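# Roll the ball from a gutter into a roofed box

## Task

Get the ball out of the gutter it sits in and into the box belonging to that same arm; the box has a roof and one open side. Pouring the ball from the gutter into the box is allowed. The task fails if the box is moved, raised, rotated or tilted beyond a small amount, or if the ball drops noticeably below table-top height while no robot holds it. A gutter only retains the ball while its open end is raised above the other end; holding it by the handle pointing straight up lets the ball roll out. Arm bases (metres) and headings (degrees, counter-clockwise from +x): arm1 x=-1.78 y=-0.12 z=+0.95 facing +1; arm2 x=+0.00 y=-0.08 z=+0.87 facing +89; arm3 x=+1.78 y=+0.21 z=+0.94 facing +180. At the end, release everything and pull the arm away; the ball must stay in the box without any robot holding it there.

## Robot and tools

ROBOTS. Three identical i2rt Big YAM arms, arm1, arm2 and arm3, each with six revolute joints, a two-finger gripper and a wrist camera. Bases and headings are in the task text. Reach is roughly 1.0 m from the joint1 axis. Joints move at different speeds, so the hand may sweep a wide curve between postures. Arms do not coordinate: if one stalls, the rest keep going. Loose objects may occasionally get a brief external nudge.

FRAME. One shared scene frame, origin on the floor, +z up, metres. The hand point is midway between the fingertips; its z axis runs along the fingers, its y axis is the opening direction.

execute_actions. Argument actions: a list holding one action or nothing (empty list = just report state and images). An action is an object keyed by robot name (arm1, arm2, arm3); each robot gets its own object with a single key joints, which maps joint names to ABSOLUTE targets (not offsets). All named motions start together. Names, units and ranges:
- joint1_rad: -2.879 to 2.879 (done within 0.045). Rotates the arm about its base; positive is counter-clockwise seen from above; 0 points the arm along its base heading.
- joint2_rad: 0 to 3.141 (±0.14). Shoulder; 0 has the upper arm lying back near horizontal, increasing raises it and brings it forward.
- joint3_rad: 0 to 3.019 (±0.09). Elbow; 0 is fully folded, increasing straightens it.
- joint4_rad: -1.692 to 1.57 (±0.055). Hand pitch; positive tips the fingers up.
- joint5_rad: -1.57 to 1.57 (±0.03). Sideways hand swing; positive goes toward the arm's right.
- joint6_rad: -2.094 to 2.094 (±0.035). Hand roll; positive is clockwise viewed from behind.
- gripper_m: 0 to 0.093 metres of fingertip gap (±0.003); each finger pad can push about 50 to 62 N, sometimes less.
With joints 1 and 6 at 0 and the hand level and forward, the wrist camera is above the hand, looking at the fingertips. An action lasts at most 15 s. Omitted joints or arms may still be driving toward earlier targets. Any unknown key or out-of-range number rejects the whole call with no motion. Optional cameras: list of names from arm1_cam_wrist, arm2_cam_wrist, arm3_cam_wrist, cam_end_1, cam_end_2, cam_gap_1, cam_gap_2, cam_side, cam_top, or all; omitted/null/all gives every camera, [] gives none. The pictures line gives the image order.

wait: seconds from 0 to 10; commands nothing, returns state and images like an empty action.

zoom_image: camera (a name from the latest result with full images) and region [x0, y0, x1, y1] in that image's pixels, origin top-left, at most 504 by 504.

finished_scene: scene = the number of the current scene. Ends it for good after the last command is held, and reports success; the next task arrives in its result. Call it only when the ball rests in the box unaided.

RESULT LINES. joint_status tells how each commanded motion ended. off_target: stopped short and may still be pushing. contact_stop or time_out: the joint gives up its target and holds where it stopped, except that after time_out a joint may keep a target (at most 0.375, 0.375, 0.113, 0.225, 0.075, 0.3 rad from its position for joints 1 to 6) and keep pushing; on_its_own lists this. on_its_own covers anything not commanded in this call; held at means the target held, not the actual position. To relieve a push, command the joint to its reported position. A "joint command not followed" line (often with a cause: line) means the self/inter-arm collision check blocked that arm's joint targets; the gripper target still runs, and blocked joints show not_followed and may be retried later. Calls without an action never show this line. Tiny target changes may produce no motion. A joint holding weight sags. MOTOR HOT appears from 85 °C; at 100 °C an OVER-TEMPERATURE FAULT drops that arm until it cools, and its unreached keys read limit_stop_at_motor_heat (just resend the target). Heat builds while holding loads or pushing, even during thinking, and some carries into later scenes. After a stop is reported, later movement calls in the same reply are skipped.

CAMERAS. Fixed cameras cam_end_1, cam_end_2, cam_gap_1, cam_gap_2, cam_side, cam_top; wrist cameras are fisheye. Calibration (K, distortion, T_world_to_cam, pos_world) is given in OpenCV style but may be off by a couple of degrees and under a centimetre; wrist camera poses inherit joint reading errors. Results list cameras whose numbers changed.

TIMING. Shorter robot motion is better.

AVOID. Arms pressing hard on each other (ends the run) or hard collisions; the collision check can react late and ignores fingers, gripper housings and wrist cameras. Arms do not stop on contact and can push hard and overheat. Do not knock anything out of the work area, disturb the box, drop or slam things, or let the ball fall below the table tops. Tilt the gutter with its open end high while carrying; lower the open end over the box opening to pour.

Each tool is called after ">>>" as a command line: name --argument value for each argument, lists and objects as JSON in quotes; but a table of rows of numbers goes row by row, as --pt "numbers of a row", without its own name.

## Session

>>> execute_actions --actions '[]'

Scene clock: 0.00 s.
arm1.joint_positions: joint1_rad=-0.520 joint2_rad=+0.516 joint3_rad=+1.574 joint4_rad=-1.309 joint5_rad=-0.138 joint6_rad=+0.287 gripper_m=+0.094
arm1.joint_status: not commanded
arm1.hand: x=-1.6318 y=-0.1687 z=+1.5948 quat_wxyz=(-0.612, -0.261, -0.747, +0.014) (m; scene frame)
arm2.joint_positions: joint1_rad=+0.514 joint2_rad=+0.480 joint3_rad=+1.378 joint4_rad=-1.486 joint5_rad=-0.235 joint6_rad=-0.435 gripper_m=+0.094
arm2.joint_status: not commanded
arm2.hand: x=-0.1154 y=+0.0399 z=+1.4008 quat_wxyz=(-0.247, +0.851, -0.218, -0.409) (m; scene frame)
arm3.joint_positions: joint1_rad=-0.229 joint2_rad=+0.505 joint3_rad=+1.430 joint4_rad=-1.214 joint5_rad=-0.019 joint6_rad=-0.477 gripper_m=+0.094
arm3.joint_status: not commanded
arm3.hand: x=+1.5940 y=+0.2558 z=+1.5427 quat_wxyz=(-0.201, +0.796, +0.102, -0.562) (m; scene frame)
pictures: arm1_cam_wrist, arm2_cam_wrist, arm3_cam_wrist, cam_end_1, cam_end_2, cam_gap_1, cam_gap_2, cam_side, cam_top
camera_calibration (this result's frames):
arm1_cam_wrist: T_world_to_cam=[[-0.411488, -0.86056, -0.300189, -0.339242], [-0.620384, 0.50575, -0.59945, 0.0360566], [0.667684, -0.0604345, -0.741988, 2.38432], [0, 0, 0, 1]] pos_world=[-1.7092, -0.166079, 1.68891]
arm2_cam_wrist: T_world_to_cam=[[0.569163, 0.782914, 0.251196, -0.315908], [0.809756, -0.480729, -0.336445, 0.59193], [-0.142651, 0.394899, -0.907582, 1.36391], [0, 0, 0, 1]] pos_world=[-0.104953, -0.00672214, 1.51637]
arm3_cam_wrist: T_world_to_cam=[[0.0754937, 0.89672, 0.436113, -1.02159], [0.832984, 0.1837, -0.521912, -0.56896], [-0.548123, 0.402676, -0.733085, 2.02436], [0, 0, 0, 1]] pos_world=[1.66065, 0.205438, 1.63261]
Images, in order (width x height): arm1_cam_wrist 616x616, arm2_cam_wrist 616x616, arm3_cam_wrist 616x616, cam_end_1 504x504, cam_end_2 504x504, cam_gap_1 504x504, cam_gap_2 504x504, cam_side 504x504, cam_top 504x504.

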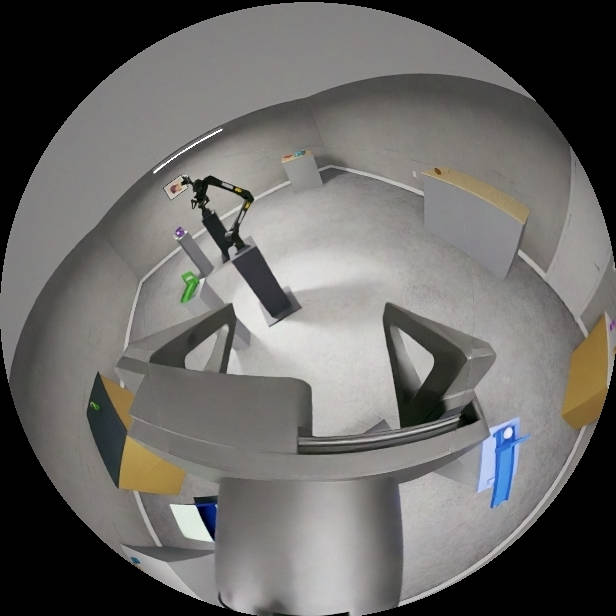

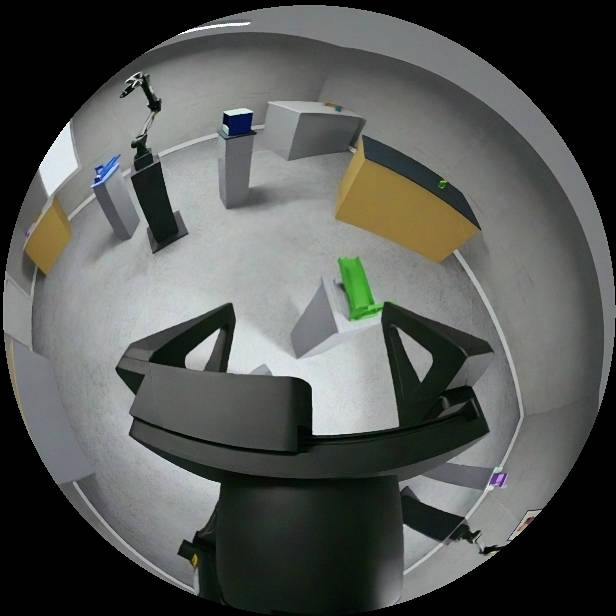

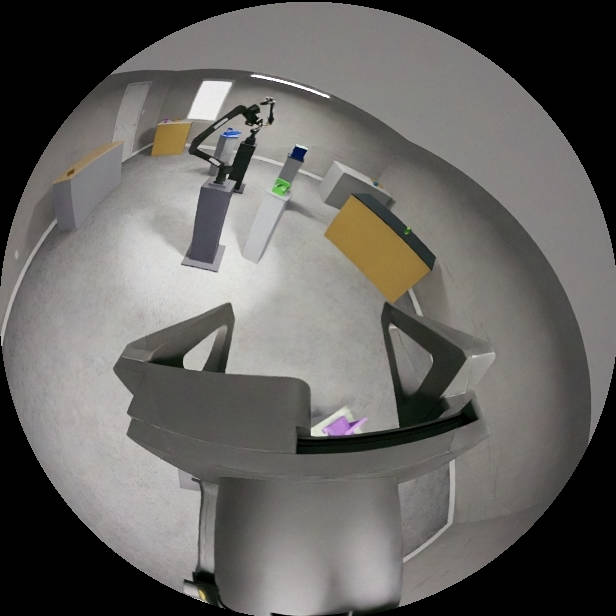

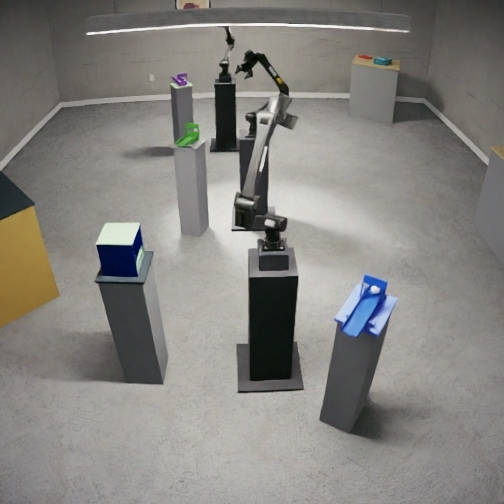

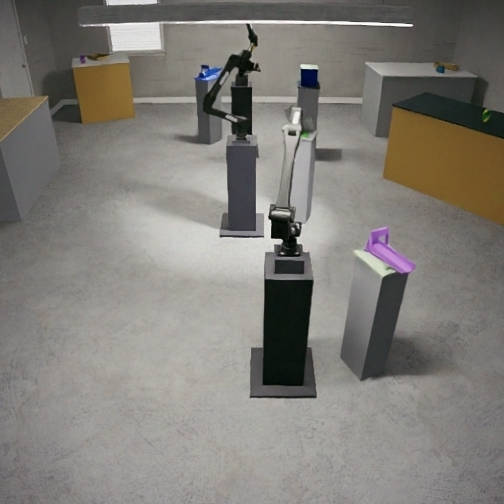

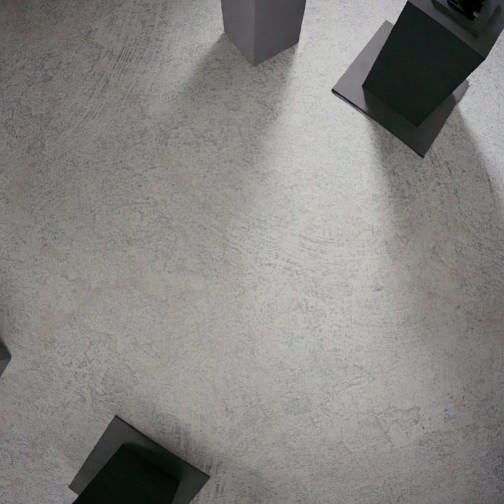

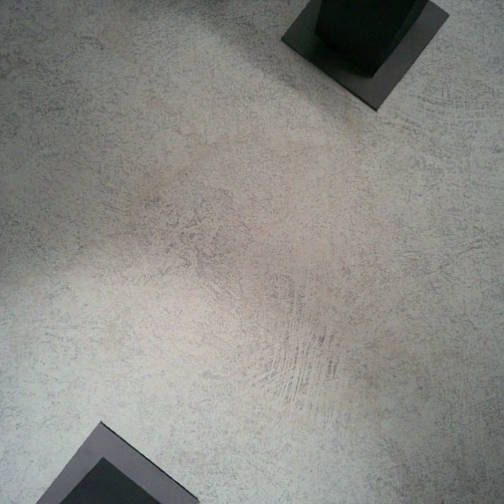

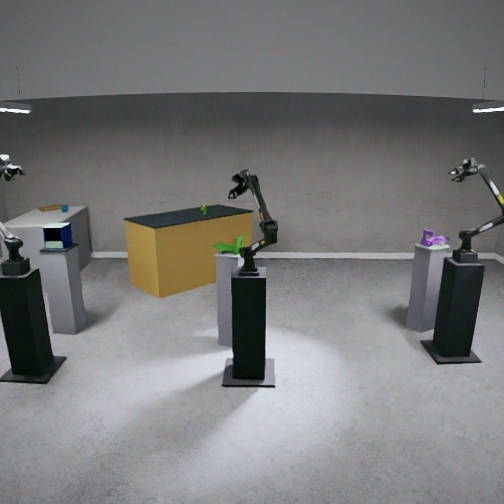

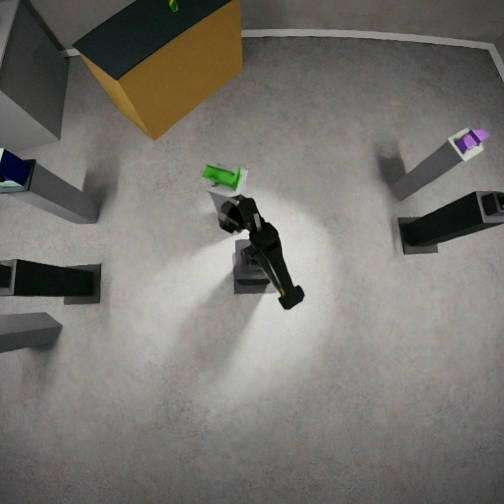

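>>> zoom_image --camera "arm1_cam_wrist" --region '[440, 390, 580, 530]'

>>> zoom_image --camera "cam_end_1" --region '[310, 250, 430, 370]'

>>> zoom_image --camera "cam_end_1" --region '[70, 200, 190, 320]'

Region (440, 390, 580, 530) of arm1_cam_wrist's 616x616 image, scaled by 3.600, with more detail than that image has.

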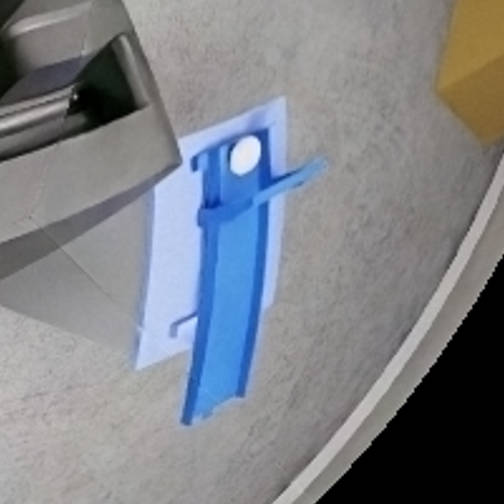

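Region (310, 250, 430, 370) of cam_end_1's 504x504 image, scaled by 4.200, with more detail than that image has.

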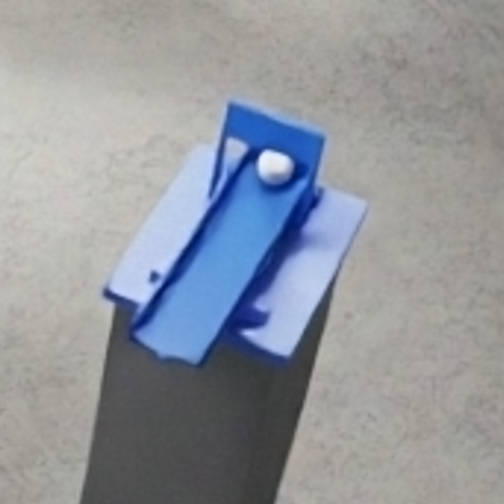

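Region (70, 200, 190, 320) of cam_end_1's 504x504 image, scaled by 4.200, with more detail than that image has.

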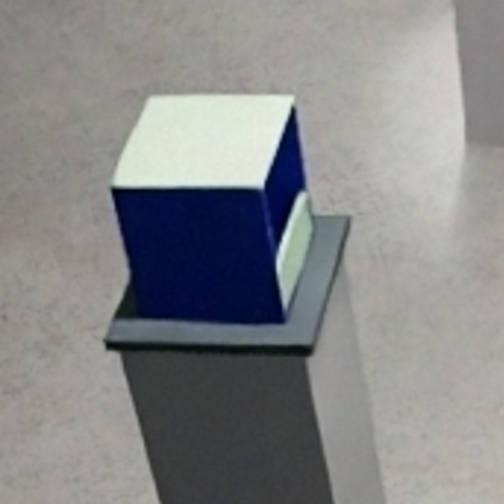

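>>> execute_actions --actions '[{"arm1":{"joints":{"joint1_rad":-2.216,"joint2_rad":1.94,"joint3_rad":1.89,"joint4_rad":-1.48,"joint5_rad":0.15,"joint6_rad":-0.056}}}]' --cameras '["arm1_cam_wrist","cam_end_1"]'

Scene clock: 75.63 s.
arm1.joint_positions: joint1_rad=-2.210 joint2_rad=+1.946 joint3_rad=+1.864 joint4_rad=-1.470 joint5_rad=+0.152 joint6_rad=-0.040 gripper_m=+0.094
arm1.joint_status: all done
arm1.hand: x=-2.1534 y=-0.6011 z=+1.1363 quat_wxyz=(+0.063, -0.877, -0.474, +0.047) (m; scene frame)
arm2.joint_positions: joint1_rad=+0.514 joint2_rad=+0.480 joint3_rad=+1.378 joint4_rad=-1.486 joint5_rad=-0.235 joint6_rad=-0.435 gripper_m=+0.094
arm2.joint_status: not commanded
arm2.hand: x=-0.1154 y=+0.0399 z=+1.4008 quat_wxyz=(-0.247, +0.851, -0.218, -0.409) (m; scene frame)
arm3.joint_positions: joint1_rad=-0.229 joint2_rad=+0.505 joint3_rad=+1.430 joint4_rad=-1.214 joint5_rad=-0.019 joint6_rad=-0.477 gripper_m=+0.094
arm3.joint_status: not commanded
arm3.hand: x=+1.5940 y=+0.2558 z=+1.5427 quat_wxyz=(-0.201, +0.796, +0.102, -0.562) (m; scene frame)
pictures: arm1_cam_wrist, cam_end_1
camera_calibration (this result's frames):
arm1_cam_wrist: T_world_to_cam=[[-0.82236, 0.546309, 0.158965, -1.62443], [0.531525, 0.637971, 0.557202, 0.901958], [0.20299, 0.542715, -0.815019, 1.81104], [0, 0, 0, 1]] pos_world=[-2.1829, -0.670863, 1.23169]
Images, in order (width x height): arm1_cam_wrist 616x616, cam_end_1 504x504.

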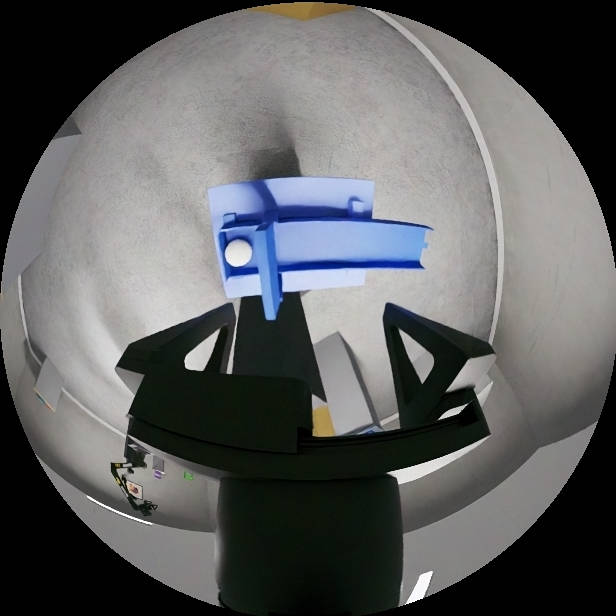

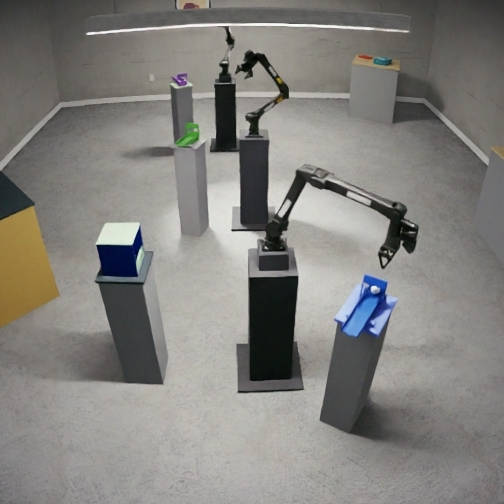

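>>> zoom_image --camera "arm1_cam_wrist" --region '[195, 160, 445, 330]'

Region (195, 160, 445, 330) of arm1_cam_wrist's 616x616 image, scaled by 2.016, with more detail than that image has; it fills the top 343 rows of this view, and the rest is white.

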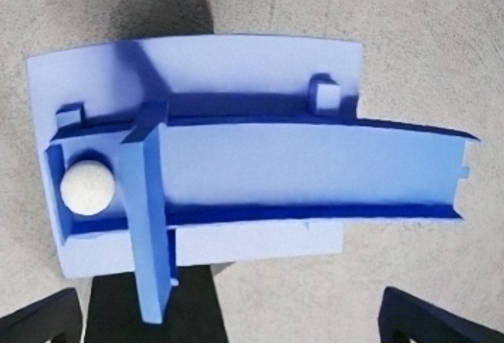

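>>> execute_actions --actions '[{"arm1":{"joints":{"joint1_rad":-2.172,"joint2_rad":1.91,"joint3_rad":1.605,"joint4_rad":-1.247,"joint6_rad":0.028}}}]' --cameras '["arm1_cam_wrist","cam_end_1"]'

Scene clock: 137.73 s.
arm1.joint_positions: joint1_rad=-2.169 joint2_rad=+1.918 joint3_rad=+1.598 joint4_rad=-1.258 joint5_rad=+0.152 joint6_rad=+0.012 gripper_m=+0.094
arm1.joint_status: all done
arm1.hand: x=-2.1157 y=-0.5883 z=+1.0523 quat_wxyz=(+0.067, -0.879, -0.470, +0.038) (m; scene frame)
arm2.joint_positions: joint1_rad=+0.514 joint2_rad=+0.480 joint3_rad=+1.378 joint4_rad=-1.486 joint5_rad=-0.235 joint6_rad=-0.435 gripper_m=+0.094
arm2.joint_status: not commanded
arm2.hand: x=-0.1154 y=+0.0399 z=+1.4008 quat_wxyz=(-0.247, +0.851, -0.218, -0.409) (m; scene frame)
arm3.joint_positions: joint1_rad=-0.229 joint2_rad=+0.505 joint3_rad=+1.430 joint4_rad=-1.214 joint5_rad=-0.019 joint6_rad=-0.477 gripper_m=+0.094
arm3.joint_status: not commanded
arm3.hand: x=+1.5940 y=+0.2558 z=+1.5427 quat_wxyz=(-0.201, +0.796, +0.102, -0.562) (m; scene frame)
pictures: arm1_cam_wrist, cam_end_1
camera_calibration (this result's frames):
arm1_cam_wrist: T_world_to_cam=[[-0.818281, 0.552554, 0.15843, -1.57421], [0.53211, 0.623891, 0.572381, 0.897495], [0.217428, 0.552671, -0.804537, 1.75338], [0, 0, 0, 1]] pos_world=[-2.14695, -0.659145, 1.14636]
Images, in order (width x height): arm1_cam_wrist 616x616, cam_end_1 504x504.

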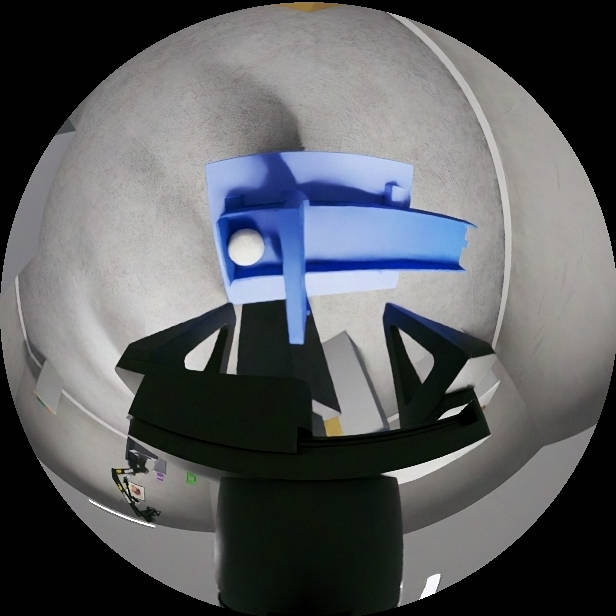

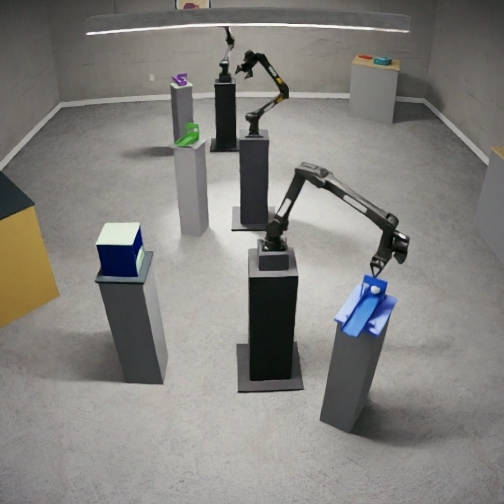

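>>> zoom_image --camera "arm1_cam_wrist" --region '[195, 140, 495, 360]'

Region (195, 140, 495, 360) of arm1_cam_wrist's 616x616 image, scaled by 1.680, with more detail than that image has; it fills the top 370 rows of this view, and the rest is white.

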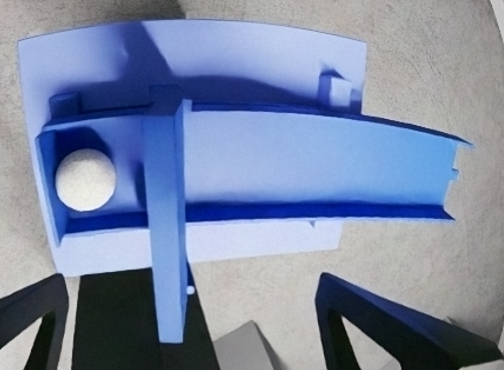

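>>> execute_actions --actions '[{"arm1":{"joints":{"joint2_rad":1.995,"joint3_rad":1.52,"joint4_rad":-1.08}}}]' --cameras '["arm1_cam_wrist","cam_end_1"]'

Scene clock: 182.90 s.
arm1.joint_positions: joint1_rad=-2.169 joint2_rad=+1.985 joint3_rad=+1.515 joint4_rad=-1.091 joint5_rad=+0.152 joint6_rad=+0.012 gripper_m=+0.094
arm1.joint_status: all done
arm1.hand: x=-2.1183 y=-0.5919 z=+0.9858 quat_wxyz=(+0.063, -0.880, -0.469, +0.046) (m; scene frame)
arm2.joint_positions: joint1_rad=+0.514 joint2_rad=+0.480 joint3_rad=+1.378 joint4_rad=-1.486 joint5_rad=-0.235 joint6_rad=-0.435 gripper_m=+0.094
arm2.joint_status: not commanded
arm2.hand: x=-0.1154 y=+0.0399 z=+1.4008 quat_wxyz=(-0.247, +0.851, -0.218, -0.409) (m; scene frame)
arm3.joint_positions: joint1_rad=-0.229 joint2_rad=+0.505 joint3_rad=+1.430 joint4_rad=-1.214 joint5_rad=-0.019 joint6_rad=-0.477 gripper_m=+0.094
arm3.joint_status: not commanded
arm3.hand: x=+1.5940 y=+0.2558 z=+1.5427 quat_wxyz=(-0.201, +0.796, +0.102, -0.562) (m; scene frame)
pictures: arm1_cam_wrist, cam_end_1
camera_calibration (this result's frames):
arm1_cam_wrist: T_world_to_cam=[[-0.816645, 0.555053, 0.158137, -1.55858], [0.537516, 0.631696, 0.558602, 0.968845], [0.210159, 0.541181, -0.814221, 1.68979], [0, 0, 0, 1]] pos_world=[-2.1487, -0.661405, 1.08113]
Images, in order (width x height): arm1_cam_wrist 616x616, cam_end_1 504x504.

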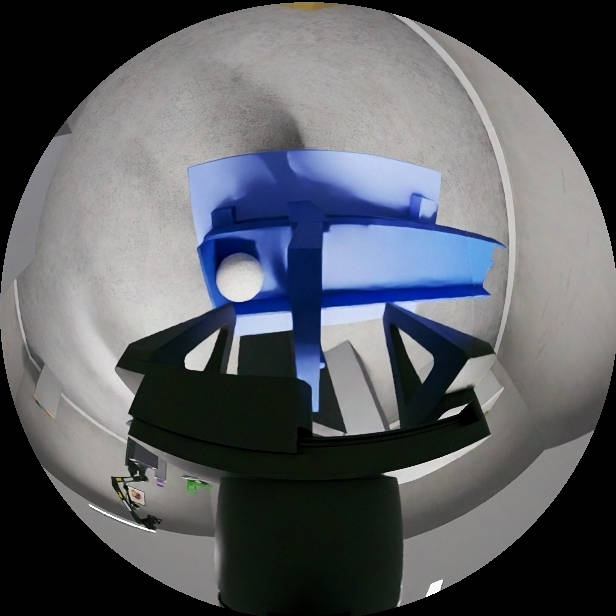

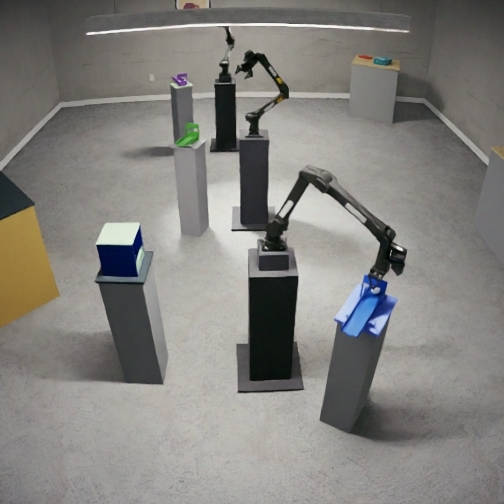

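>>> zoom_image --camera "arm1_cam_wrist" --region '[200, 170, 440, 430]'

Region (200, 170, 440, 430) of arm1_cam_wrist's 616x616 image, scaled by 1.938, with more detail than that image has; it fills the left 465 columns of this view, and the rest is white.

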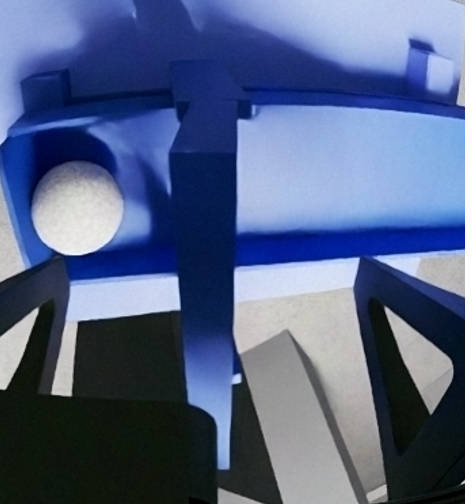

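>>> execute_actions --actions '[{"arm1":{"joints":{"joint2_rad":2.005,"joint3_rad":1.498}}}]' --cameras '["arm1_cam_wrist"]'

Scene clock: 205.40 s.
arm1.joint_positions: joint1_rad=-2.169 joint2_rad=+1.985 joint3_rad=+1.499 joint4_rad=-1.090 joint5_rad=+0.152 joint6_rad=+0.012 gripper_m=+0.094
arm1.joint_status: all done
arm1.hand: x=-2.1149 y=-0.5866 z=+0.9804 quat_wxyz=(+0.067, -0.880, -0.469, +0.039) (m; scene frame)
arm2.joint_positions: joint1_rad=+0.514 joint2_rad=+0.480 joint3_rad=+1.378 joint4_rad=-1.486 joint5_rad=-0.235 joint6_rad=-0.435 gripper_m=+0.094
arm2.joint_status: not commanded
arm2.hand: x=-0.1154 y=+0.0399 z=+1.4008 quat_wxyz=(-0.247, +0.851, -0.218, -0.409) (m; scene frame)
arm3.joint_positions: joint1_rad=-0.229 joint2_rad=+0.505 joint3_rad=+1.430 joint4_rad=-1.214 joint5_rad=-0.019 joint6_rad=-0.477 gripper_m=+0.094
arm3.joint_status: not commanded
arm3.hand: x=+1.5940 y=+0.2558 z=+1.5427 quat_wxyz=(-0.201, +0.796, +0.102, -0.562) (m; scene frame)
pictures: arm1_cam_wrist
camera_calibration (this result's frames):
arm1_cam_wrist: T_world_to_cam=[[-0.817874, 0.553168, 0.158391, -1.56181], [0.533073, 0.624818, 0.57047, 0.94165], [0.2166, 0.551007, -0.805901, 1.6931], [0, 0, 0, 1]] pos_world=[-2.14606, -0.657325, 1.07467]
Images, in order (width x height): arm1_cam_wrist 616x616.

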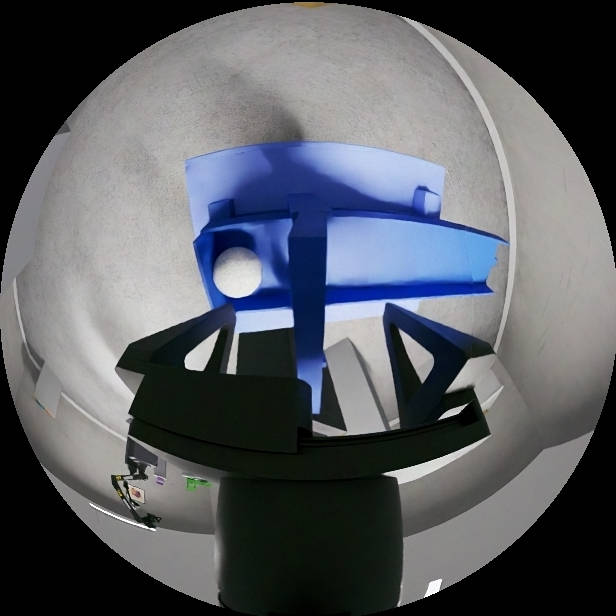

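>>> execute_actions --actions '[{"arm1":{"joints":{"joint2_rad":2.018,"gripper_m":0.0}}}]' --cameras '["arm1_cam_wrist","cam_end_1"]'

Scene clock: 214.27 s.
arm1.joint_positions: joint1_rad=-2.167 joint2_rad=+1.985 joint3_rad=+1.499 joint4_rad=-1.089 joint5_rad=+0.165 joint6_rad=+0.012 gripper_m=+0.011
arm1.joint_status: gripper_m off_target (ended at +0.011, target +0.000); the others done
arm1.hand: x=-2.1160 y=-0.5863 z=+0.9808 quat_wxyz=(+0.072, -0.879, -0.470, +0.043) (m; scene frame)
arm2.joint_positions: joint1_rad=+0.514 joint2_rad=+0.480 joint3_rad=+1.378 joint4_rad=-1.486 joint5_rad=-0.235 joint6_rad=-0.435 gripper_m=+0.094
arm2.joint_status: not commanded
arm2.hand: x=-0.1154 y=+0.0399 z=+1.4008 quat_wxyz=(-0.247, +0.851, -0.218, -0.409) (m; scene frame)
arm3.joint_positions: joint1_rad=-0.229 joint2_rad=+0.505 joint3_rad=+1.430 joint4_rad=-1.214 joint5_rad=-0.019 joint6_rad=-0.477 gripper_m=+0.094
arm3.joint_status: not commanded
arm3.hand: x=+1.5940 y=+0.2558 z=+1.5427 quat_wxyz=(-0.201, +0.796, +0.102, -0.562) (m; scene frame)
pictures: arm1_cam_wrist, cam_end_1
camera_calibration (this result's frames):
arm1_cam_wrist: T_world_to_cam=[[-0.816726, 0.550933, 0.171554, -1.57481], [0.53891, 0.622023, 0.568034, 0.954936], [0.206238, 0.556381, -0.804926, 1.67372], [0, 0, 0, 1]] pos_world=[-2.146, -0.657598, 1.07495]
Images, in order (width x height): arm1_cam_wrist 616x616, cam_end_1 504x504.

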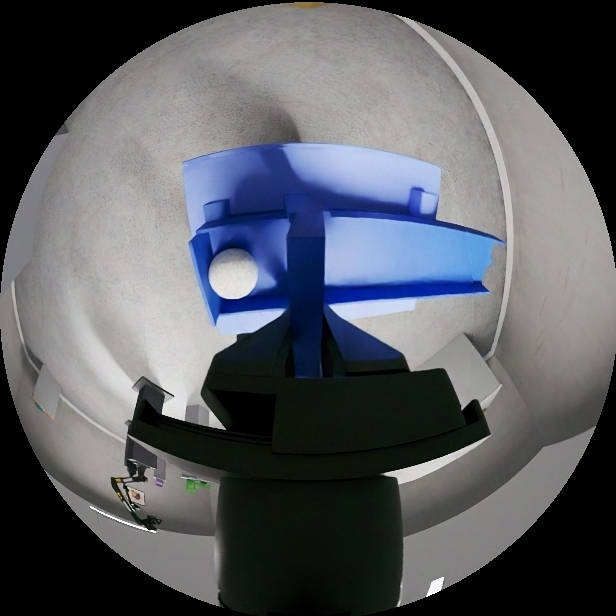

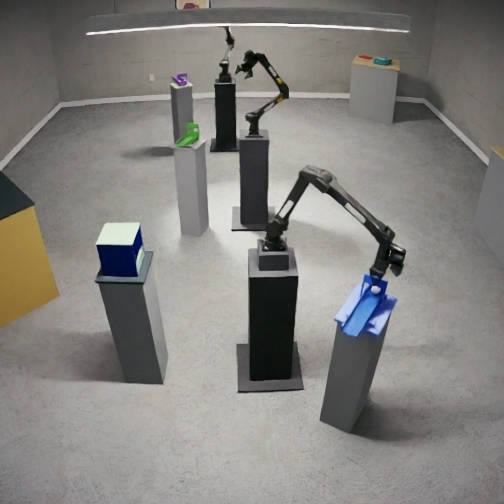

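>>> execute_actions --actions '[{"arm1":{"joints":{"joint2_rad":1.77,"joint3_rad":1.53,"joint5_rad":0.17}}}]' --cameras '["arm1_cam_wrist","cam_end_1"]'

Scene clock: 298.67 s.
arm1.joint_positions: joint1_rad=-2.167 joint2_rad=+1.769 joint3_rad=+1.499 joint4_rad=-1.089 joint5_rad=+0.167 joint6_rad=+0.014 gripper_m=+0.011
arm1.joint_status: all done
arm1.hand: x=-2.1204 y=-0.5930 z=+1.1019 quat_wxyz=(+0.021, -0.878, -0.458, +0.138) (m; scene frame)
arm2.joint_positions: joint1_rad=+0.514 joint2_rad=+0.480 joint3_rad=+1.378 joint4_rad=-1.486 joint5_rad=-0.235 joint6_rad=-0.435 gripper_m=+0.094
arm2.joint_status: not commanded
arm2.hand: x=-0.1154 y=+0.0399 z=+1.4008 quat_wxyz=(-0.247, +0.851, -0.218, -0.409) (m; scene frame)
arm3.joint_positions: joint1_rad=-0.229 joint2_rad=+0.505 joint3_rad=+1.430 joint4_rad=-1.214 joint5_rad=-0.019 joint6_rad=-0.477 gripper_m=+0.094
arm3.joint_status: not commanded
arm3.hand: x=+1.5940 y=+0.2558 z=+1.5427 quat_wxyz=(-0.201, +0.796, +0.102, -0.562) (m; scene frame)
pictures: arm1_cam_wrist, cam_end_1
camera_calibration (this result's frames):
arm1_cam_wrist: T_world_to_cam=[[-0.796, 0.582118, 0.165897, -1.52679], [0.596417, 0.707519, 0.379083, 1.27352], [0.103296, 0.400693, -0.910371, 1.58137], [0, 0, 0, 1]] pos_world=[-2.13822, -0.645913, 1.21015]
Images, in order (width x height): arm1_cam_wrist 616x616, cam_end_1 504x504.

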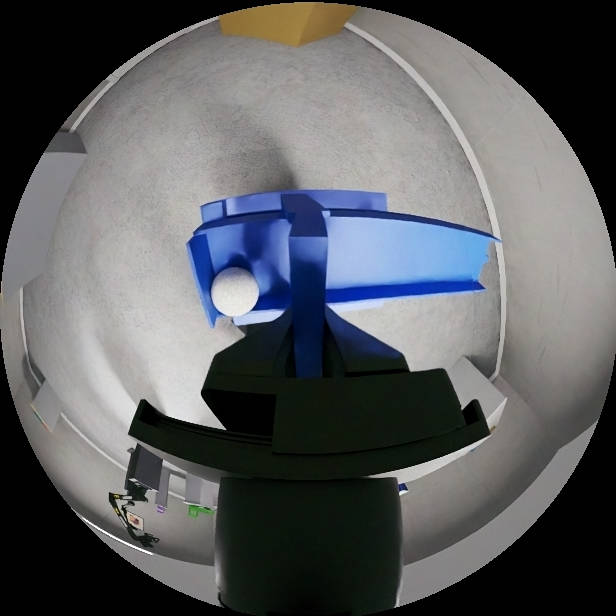

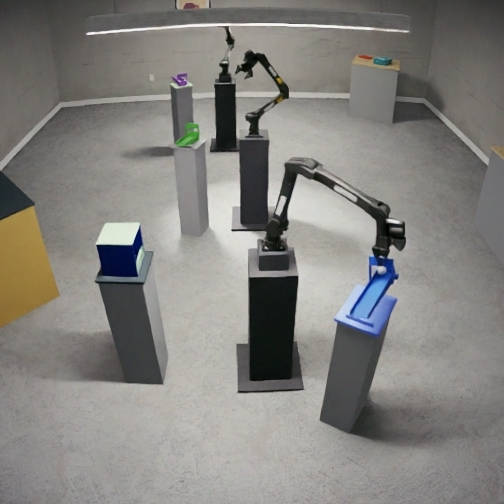

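>>> execute_actions --actions '[{"arm1":{"joints":{"joint2_rad":0.91,"joint3_rad":0.65,"joint4_rad":-0.97,"joint5_rad":0.36}}}]' --cameras '["arm1_cam_wrist","cam_end_1"]'

Scene clock: 316.83 s.
arm1.joint_positions: joint1_rad=-2.167 joint2_rad=+0.935 joint3_rad=+0.630 joint4_rad=-0.981 joint5_rad=+0.354 joint6_rad=+0.016 gripper_m=+0.011
arm1.joint_status: all done
arm1.hand: x=-1.9829 y=-0.3244 z=+1.0852 quat_wxyz=(+0.084, -0.871, -0.435, +0.212) (m; scene frame)
arm2.joint_positions: joint1_rad=+0.514 joint2_rad=+0.480 joint3_rad=+1.378 joint4_rad=-1.486 joint5_rad=-0.235 joint6_rad=-0.435 gripper_m=+0.094
arm2.joint_status: not commanded
arm2.hand: x=-0.1154 y=+0.0399 z=+1.4008 quat_wxyz=(-0.247, +0.851, -0.218, -0.409) (m; scene frame)
arm3.joint_positions: joint1_rad=-0.229 joint2_rad=+0.505 joint3_rad=+1.430 joint4_rad=-1.214 joint5_rad=-0.019 joint6_rad=-0.477 gripper_m=+0.094
arm3.joint_status: not commanded
arm3.hand: x=+1.5940 y=+0.2558 z=+1.5427 quat_wxyz=(-0.201, +0.796, +0.102, -0.562) (m; scene frame)
pictures: arm1_cam_wrist, cam_end_1
camera_calibration (this result's frames):
arm1_cam_wrist: T_world_to_cam=[[-0.718321, 0.610869, 0.332947, -1.58889], [0.693991, 0.662805, 0.281188, 1.293], [-0.0489103, 0.433045, -0.900044, 1.14189], [0, 0, 0, 1]] pos_world=[-1.98281, -0.380895, 1.19319]
Images, in order (width x height): arm1_cam_wrist 616x616, cam_end_1 504x504.

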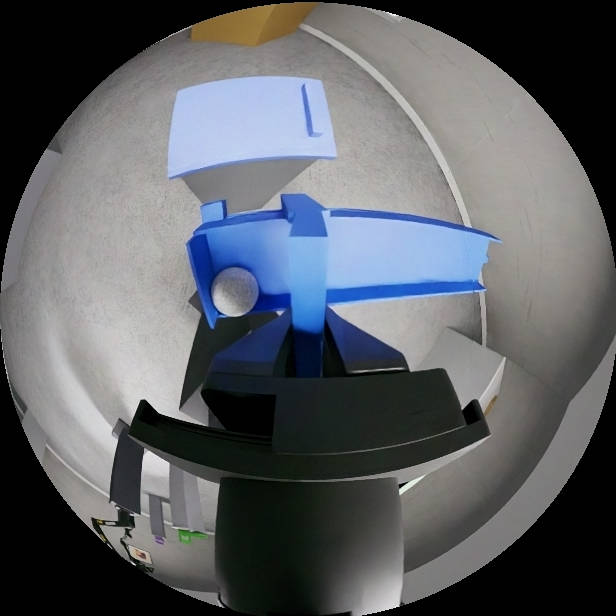

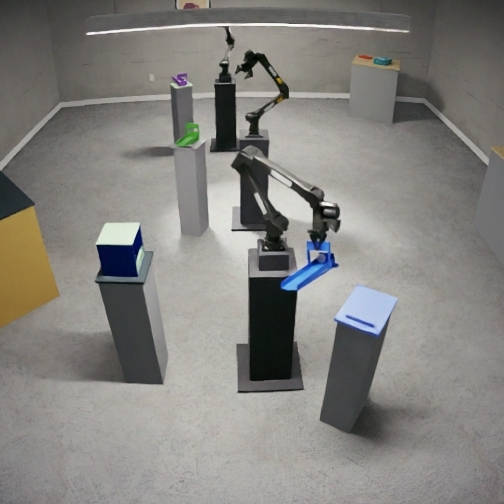

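>>> execute_actions --actions '[{"arm1":{"joints":{"joint1_rad":1.1,"joint4_rad":-0.935,"joint6_rad":-1.575}}}]' --cameras '["arm1_cam_wrist","cam_end_1","cam_side"]'

Scene clock: 334.73 s.
arm1.joint_positions: joint1_rad=+1.099 joint2_rad=+0.935 joint3_rad=+0.630 joint4_rad=-0.947 joint5_rad=+0.355 joint6_rad=-1.562 gripper_m=+0.011
arm1.joint_status: all done
arm1.hand: x=-1.5985 y=+0.1137 z=+1.0816 quat_wxyz=(-0.110, +0.941, -0.249, +0.201) (m; scene frame)
arm2.joint_positions: joint1_rad=+0.514 joint2_rad=+0.480 joint3_rad=+1.378 joint4_rad=-1.486 joint5_rad=-0.235 joint6_rad=-0.435 gripper_m=+0.094
arm2.joint_status: not commanded
arm2.hand: x=-0.1154 y=+0.0399 z=+1.4008 quat_wxyz=(-0.247, +0.851, -0.218, -0.409) (m; scene frame)
arm3.joint_positions: joint1_rad=-0.229 joint2_rad=+0.505 joint3_rad=+1.430 joint4_rad=-1.214 joint5_rad=-0.019 joint6_rad=-0.477 gripper_m=+0.094
arm3.joint_status: not commanded
arm3.hand: x=+1.5940 y=+0.2558 z=+1.5427 quat_wxyz=(-0.201, +0.796, +0.102, -0.562) (m; scene frame)
pictures: arm1_cam_wrist, cam_end_1, cam_side
camera_calibration (this result's frames):
arm1_cam_wrist: T_world_to_cam=[[0.424951, 0.84984, 0.31175, 0.24413], [0.39069, -0.482854, 0.783718, -0.161183], [0.816565, -0.211244, -0.537213, 2.03193], [0, 0, 0, 1]] pos_world=[-1.69997, 0.143933, 1.14179]
Images, in order (width x height): arm1_cam_wrist 616x616, cam_end_1 504x504, cam_side 504x504.

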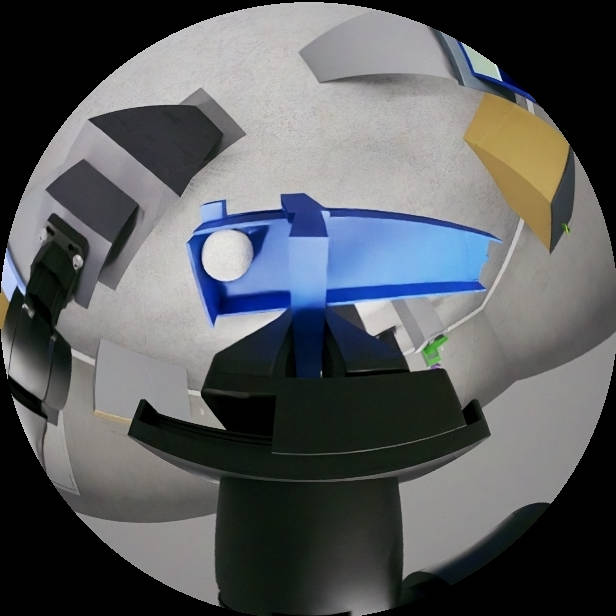

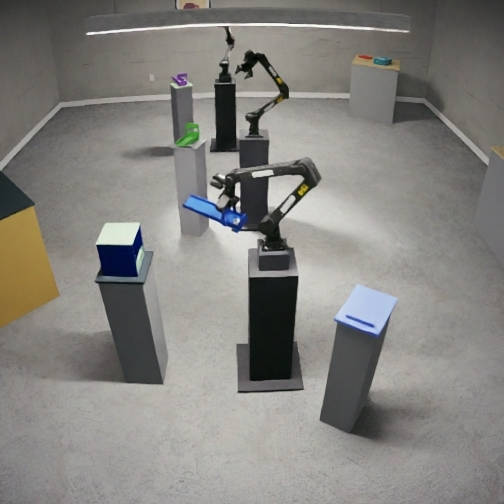

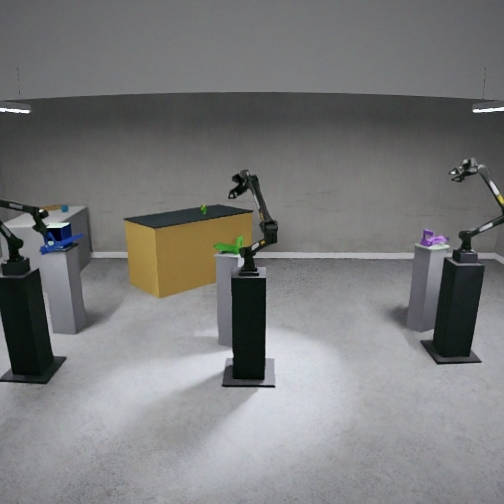

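>>> execute_actions --actions '[{"arm1":{"joints":{"joint1_rad":1.25,"joint5_rad":-0.01,"joint6_rad":-1.585}}}]' --cameras '["arm1_cam_wrist","cam_end_1"]'

Scene clock: 345.43 s.
arm1.joint_positions: joint1_rad=+1.254 joint2_rad=+0.935 joint3_rad=+0.630 joint4_rad=-0.947 joint5_rad=-0.007 joint6_rad=-1.572 gripper_m=+0.011
arm1.joint_status: all done
arm1.hand: x=-1.6941 y=+0.1597 z=+1.0719 quat_wxyz=(-0.153, +0.977, -0.145, +0.017) (m; scene frame)
arm2.joint_positions: joint1_rad=+0.514 joint2_rad=+0.480 joint3_rad=+1.378 joint4_rad=-1.486 joint5_rad=-0.235 joint6_rad=-0.435 gripper_m=+0.094
arm2.joint_status: not commanded
arm2.hand: x=-0.1154 y=+0.0399 z=+1.4008 quat_wxyz=(-0.247, +0.851, -0.218, -0.409) (m; scene frame)
arm3.joint_positions: joint1_rad=-0.229 joint2_rad=+0.505 joint3_rad=+1.430 joint4_rad=-1.214 joint5_rad=-0.019 joint6_rad=-0.477 gripper_m=+0.094
arm3.joint_status: not commanded
arm3.hand: x=+1.5940 y=+0.2558 z=+1.5427 quat_wxyz=(-0.201, +0.796, +0.102, -0.562) (m; scene frame)
pictures: arm1_cam_wrist, cam_end_1
camera_calibration (this result's frames):
arm1_cam_wrist: T_world_to_cam=[[0.281908, 0.908436, 0.308663, 0.00035698], [0.730846, -0.411755, 0.544355, 0.727437], [0.621605, 0.0721267, -0.780003, 1.99924], [0, 0, 0, 1]] pos_world=[-1.77448, 0.155003, 1.16332]
Images, in order (width x height): arm1_cam_wrist 616x616, cam_end_1 504x504.

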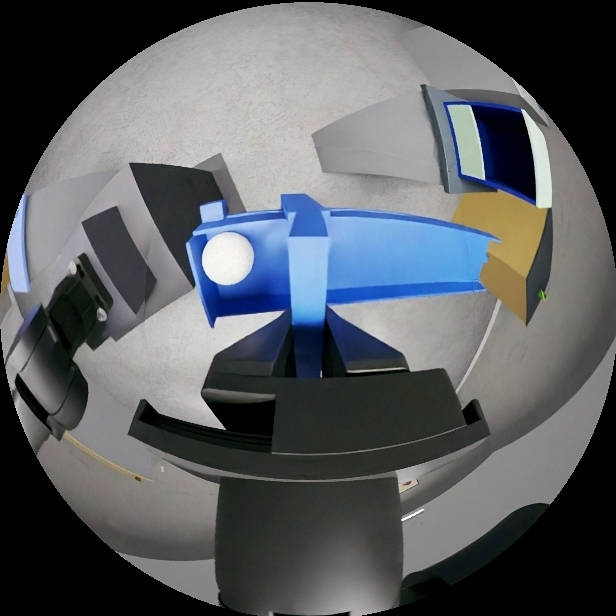

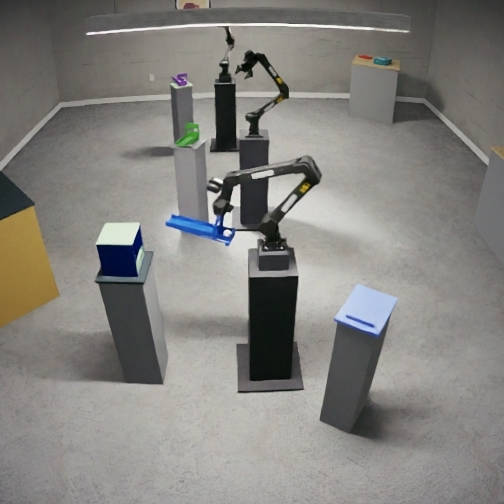

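>>> zoom_image --camera "arm1_cam_wrist" --region '[410, 70, 580, 300]'

Region (410, 70, 580, 300) of arm1_cam_wrist's 616x616 image, scaled by 2.191, with more detail than that image has; it fills the left 373 columns of this view, and the rest is white.

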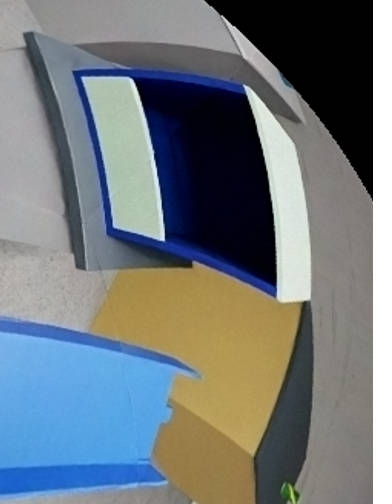

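>>> execute_actions --actions '[{"arm1":{"joints":{"joint1_rad":1.6,"joint3_rad":0.71,"joint4_rad":-0.995}}}]' --cameras '["arm1_cam_wrist","cam_end_1","cam_side"]'

Scene clock: 421.70 s.
arm1.joint_positions: joint1_rad=+1.600 joint2_rad=+0.935 joint3_rad=+0.645 joint4_rad=-0.991 joint5_rad=-0.011 joint6_rad=-1.573 gripper_m=+0.011
arm1.joint_status: all done
arm1.hand: x=-1.7946 y=+0.1669 z=+1.0761 quat_wxyz=(-0.141, +0.990, +0.025, -0.013) (m; scene frame)
arm2.joint_positions: joint1_rad=+0.514 joint2_rad=+0.480 joint3_rad=+1.378 joint4_rad=-1.486 joint5_rad=-0.235 joint6_rad=-0.435 gripper_m=+0.094
arm2.joint_status: not commanded
arm2.hand: x=-0.1154 y=+0.0399 z=+1.4008 quat_wxyz=(-0.247, +0.851, -0.218, -0.409) (m; scene frame)
arm3.joint_positions: joint1_rad=-0.229 joint2_rad=+0.505 joint3_rad=+1.430 joint4_rad=-1.214 joint5_rad=-0.019 joint6_rad=-0.477 gripper_m=+0.094
arm3.joint_status: not commanded
arm3.hand: x=+1.5940 y=+0.2558 z=+1.5427 quat_wxyz=(-0.201, +0.796, +0.102, -0.562) (m; scene frame)
pictures: arm1_cam_wrist, cam_end_1, cam_side
camera_calibration (this result's frames):
arm1_cam_wrist: T_world_to_cam=[[-0.0430125, 0.957845, 0.284048, -0.544083], [0.830061, -0.123966, 0.54372, 0.932231], [0.556012, 0.259164, -0.789737, 1.92605], [0, 0, 0, 1]] pos_world=[-1.86812, 0.13755, 1.16874]
Images, in order (width x height): arm1_cam_wrist 616x616, cam_end_1 504x504, cam_side 504x504.

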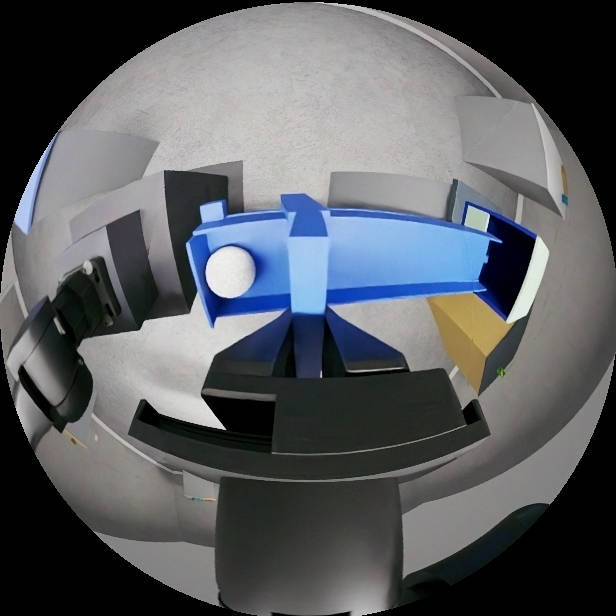

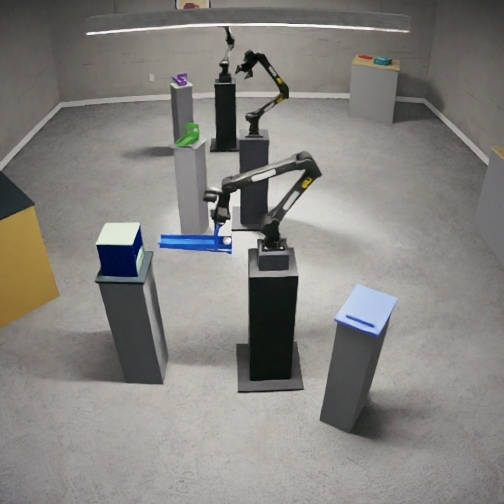

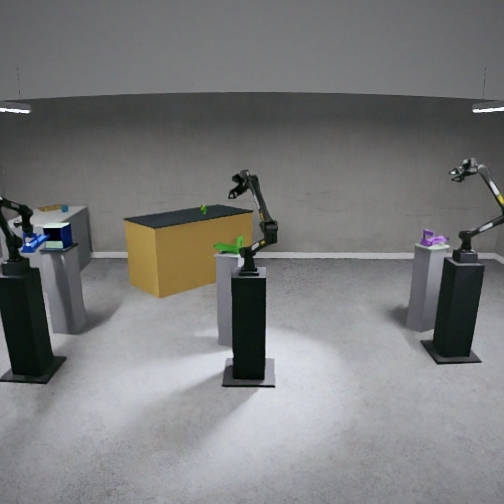

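>>> zoom_image --camera "arm1_cam_wrist" --region '[430, 170, 570, 340]'

Region (430, 170, 570, 340) of arm1_cam_wrist's 616x616 image, scaled by 2.965, with more detail than that image has; it fills the left 415 columns of this view, and the rest is white.

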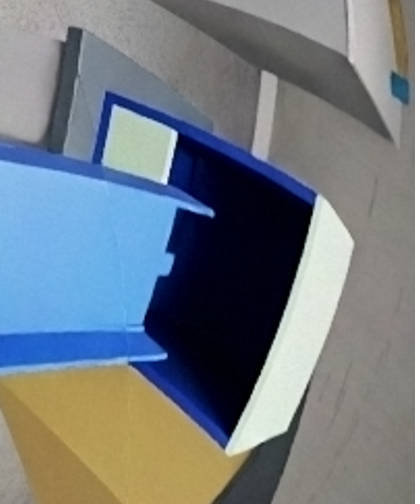

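>>> execute_actions --actions '[{"arm1":{"joints":{"joint2_rad":1.075,"joint3_rad":0.80,"joint4_rad":-0.928}}}]' --cameras '["arm1_cam_wrist","cam_end_1"]'

Scene clock: 490.90 s.
arm1.joint_positions: joint1_rad=+1.600 joint2_rad=+1.078 joint3_rad=+0.754 joint4_rad=-0.938 joint5_rad=-0.011 joint6_rad=-1.573 gripper_m=+0.011
arm1.joint_status: all done
arm1.hand: x=-1.7970 y=+0.2183 z=+1.0855 quat_wxyz=(-0.150, +0.988, +0.025, -0.013) (m; scene frame)
arm2.joint_positions: joint1_rad=+0.514 joint2_rad=+0.480 joint3_rad=+1.378 joint4_rad=-1.486 joint5_rad=-0.235 joint6_rad=-0.435 gripper_m=+0.094
arm2.joint_status: not commanded
arm2.hand: x=-0.1154 y=+0.0399 z=+1.4008 quat_wxyz=(-0.247, +0.851, -0.218, -0.409) (m; scene frame)
arm3.joint_positions: joint1_rad=-0.229 joint2_rad=+0.505 joint3_rad=+1.430 joint4_rad=-1.214 joint5_rad=-0.019 joint6_rad=-0.477 gripper_m=+0.094
arm3.joint_status: not commanded
arm3.hand: x=+1.5940 y=+0.2558 z=+1.5427 quat_wxyz=(-0.201, +0.796, +0.102, -0.562) (m; scene frame)
pictures: arm1_cam_wrist, cam_end_1
camera_calibration (this result's frames):
arm1_cam_wrist: T_world_to_cam=[[-0.0425859, 0.952266, 0.302283, -0.613859], [0.830338, -0.134529, 0.540778, 0.941491], [0.555631, 0.274027, -0.784974, 1.91236], [0, 0, 0, 1]] pos_world=[-1.87046, 0.187178, 1.17757]
Images, in order (width x height): arm1_cam_wrist 616x616, cam_end_1 504x504.

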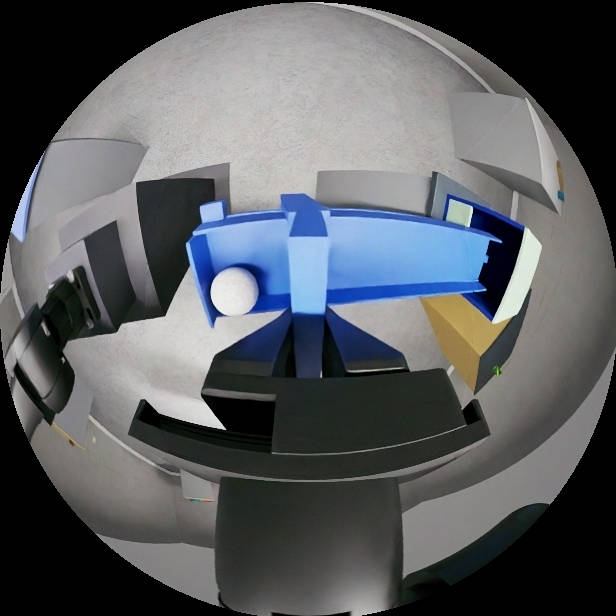

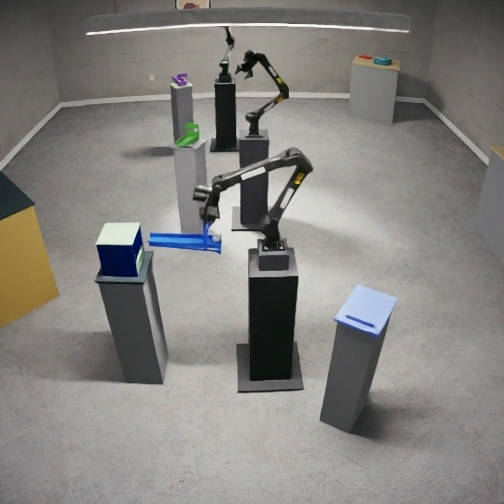

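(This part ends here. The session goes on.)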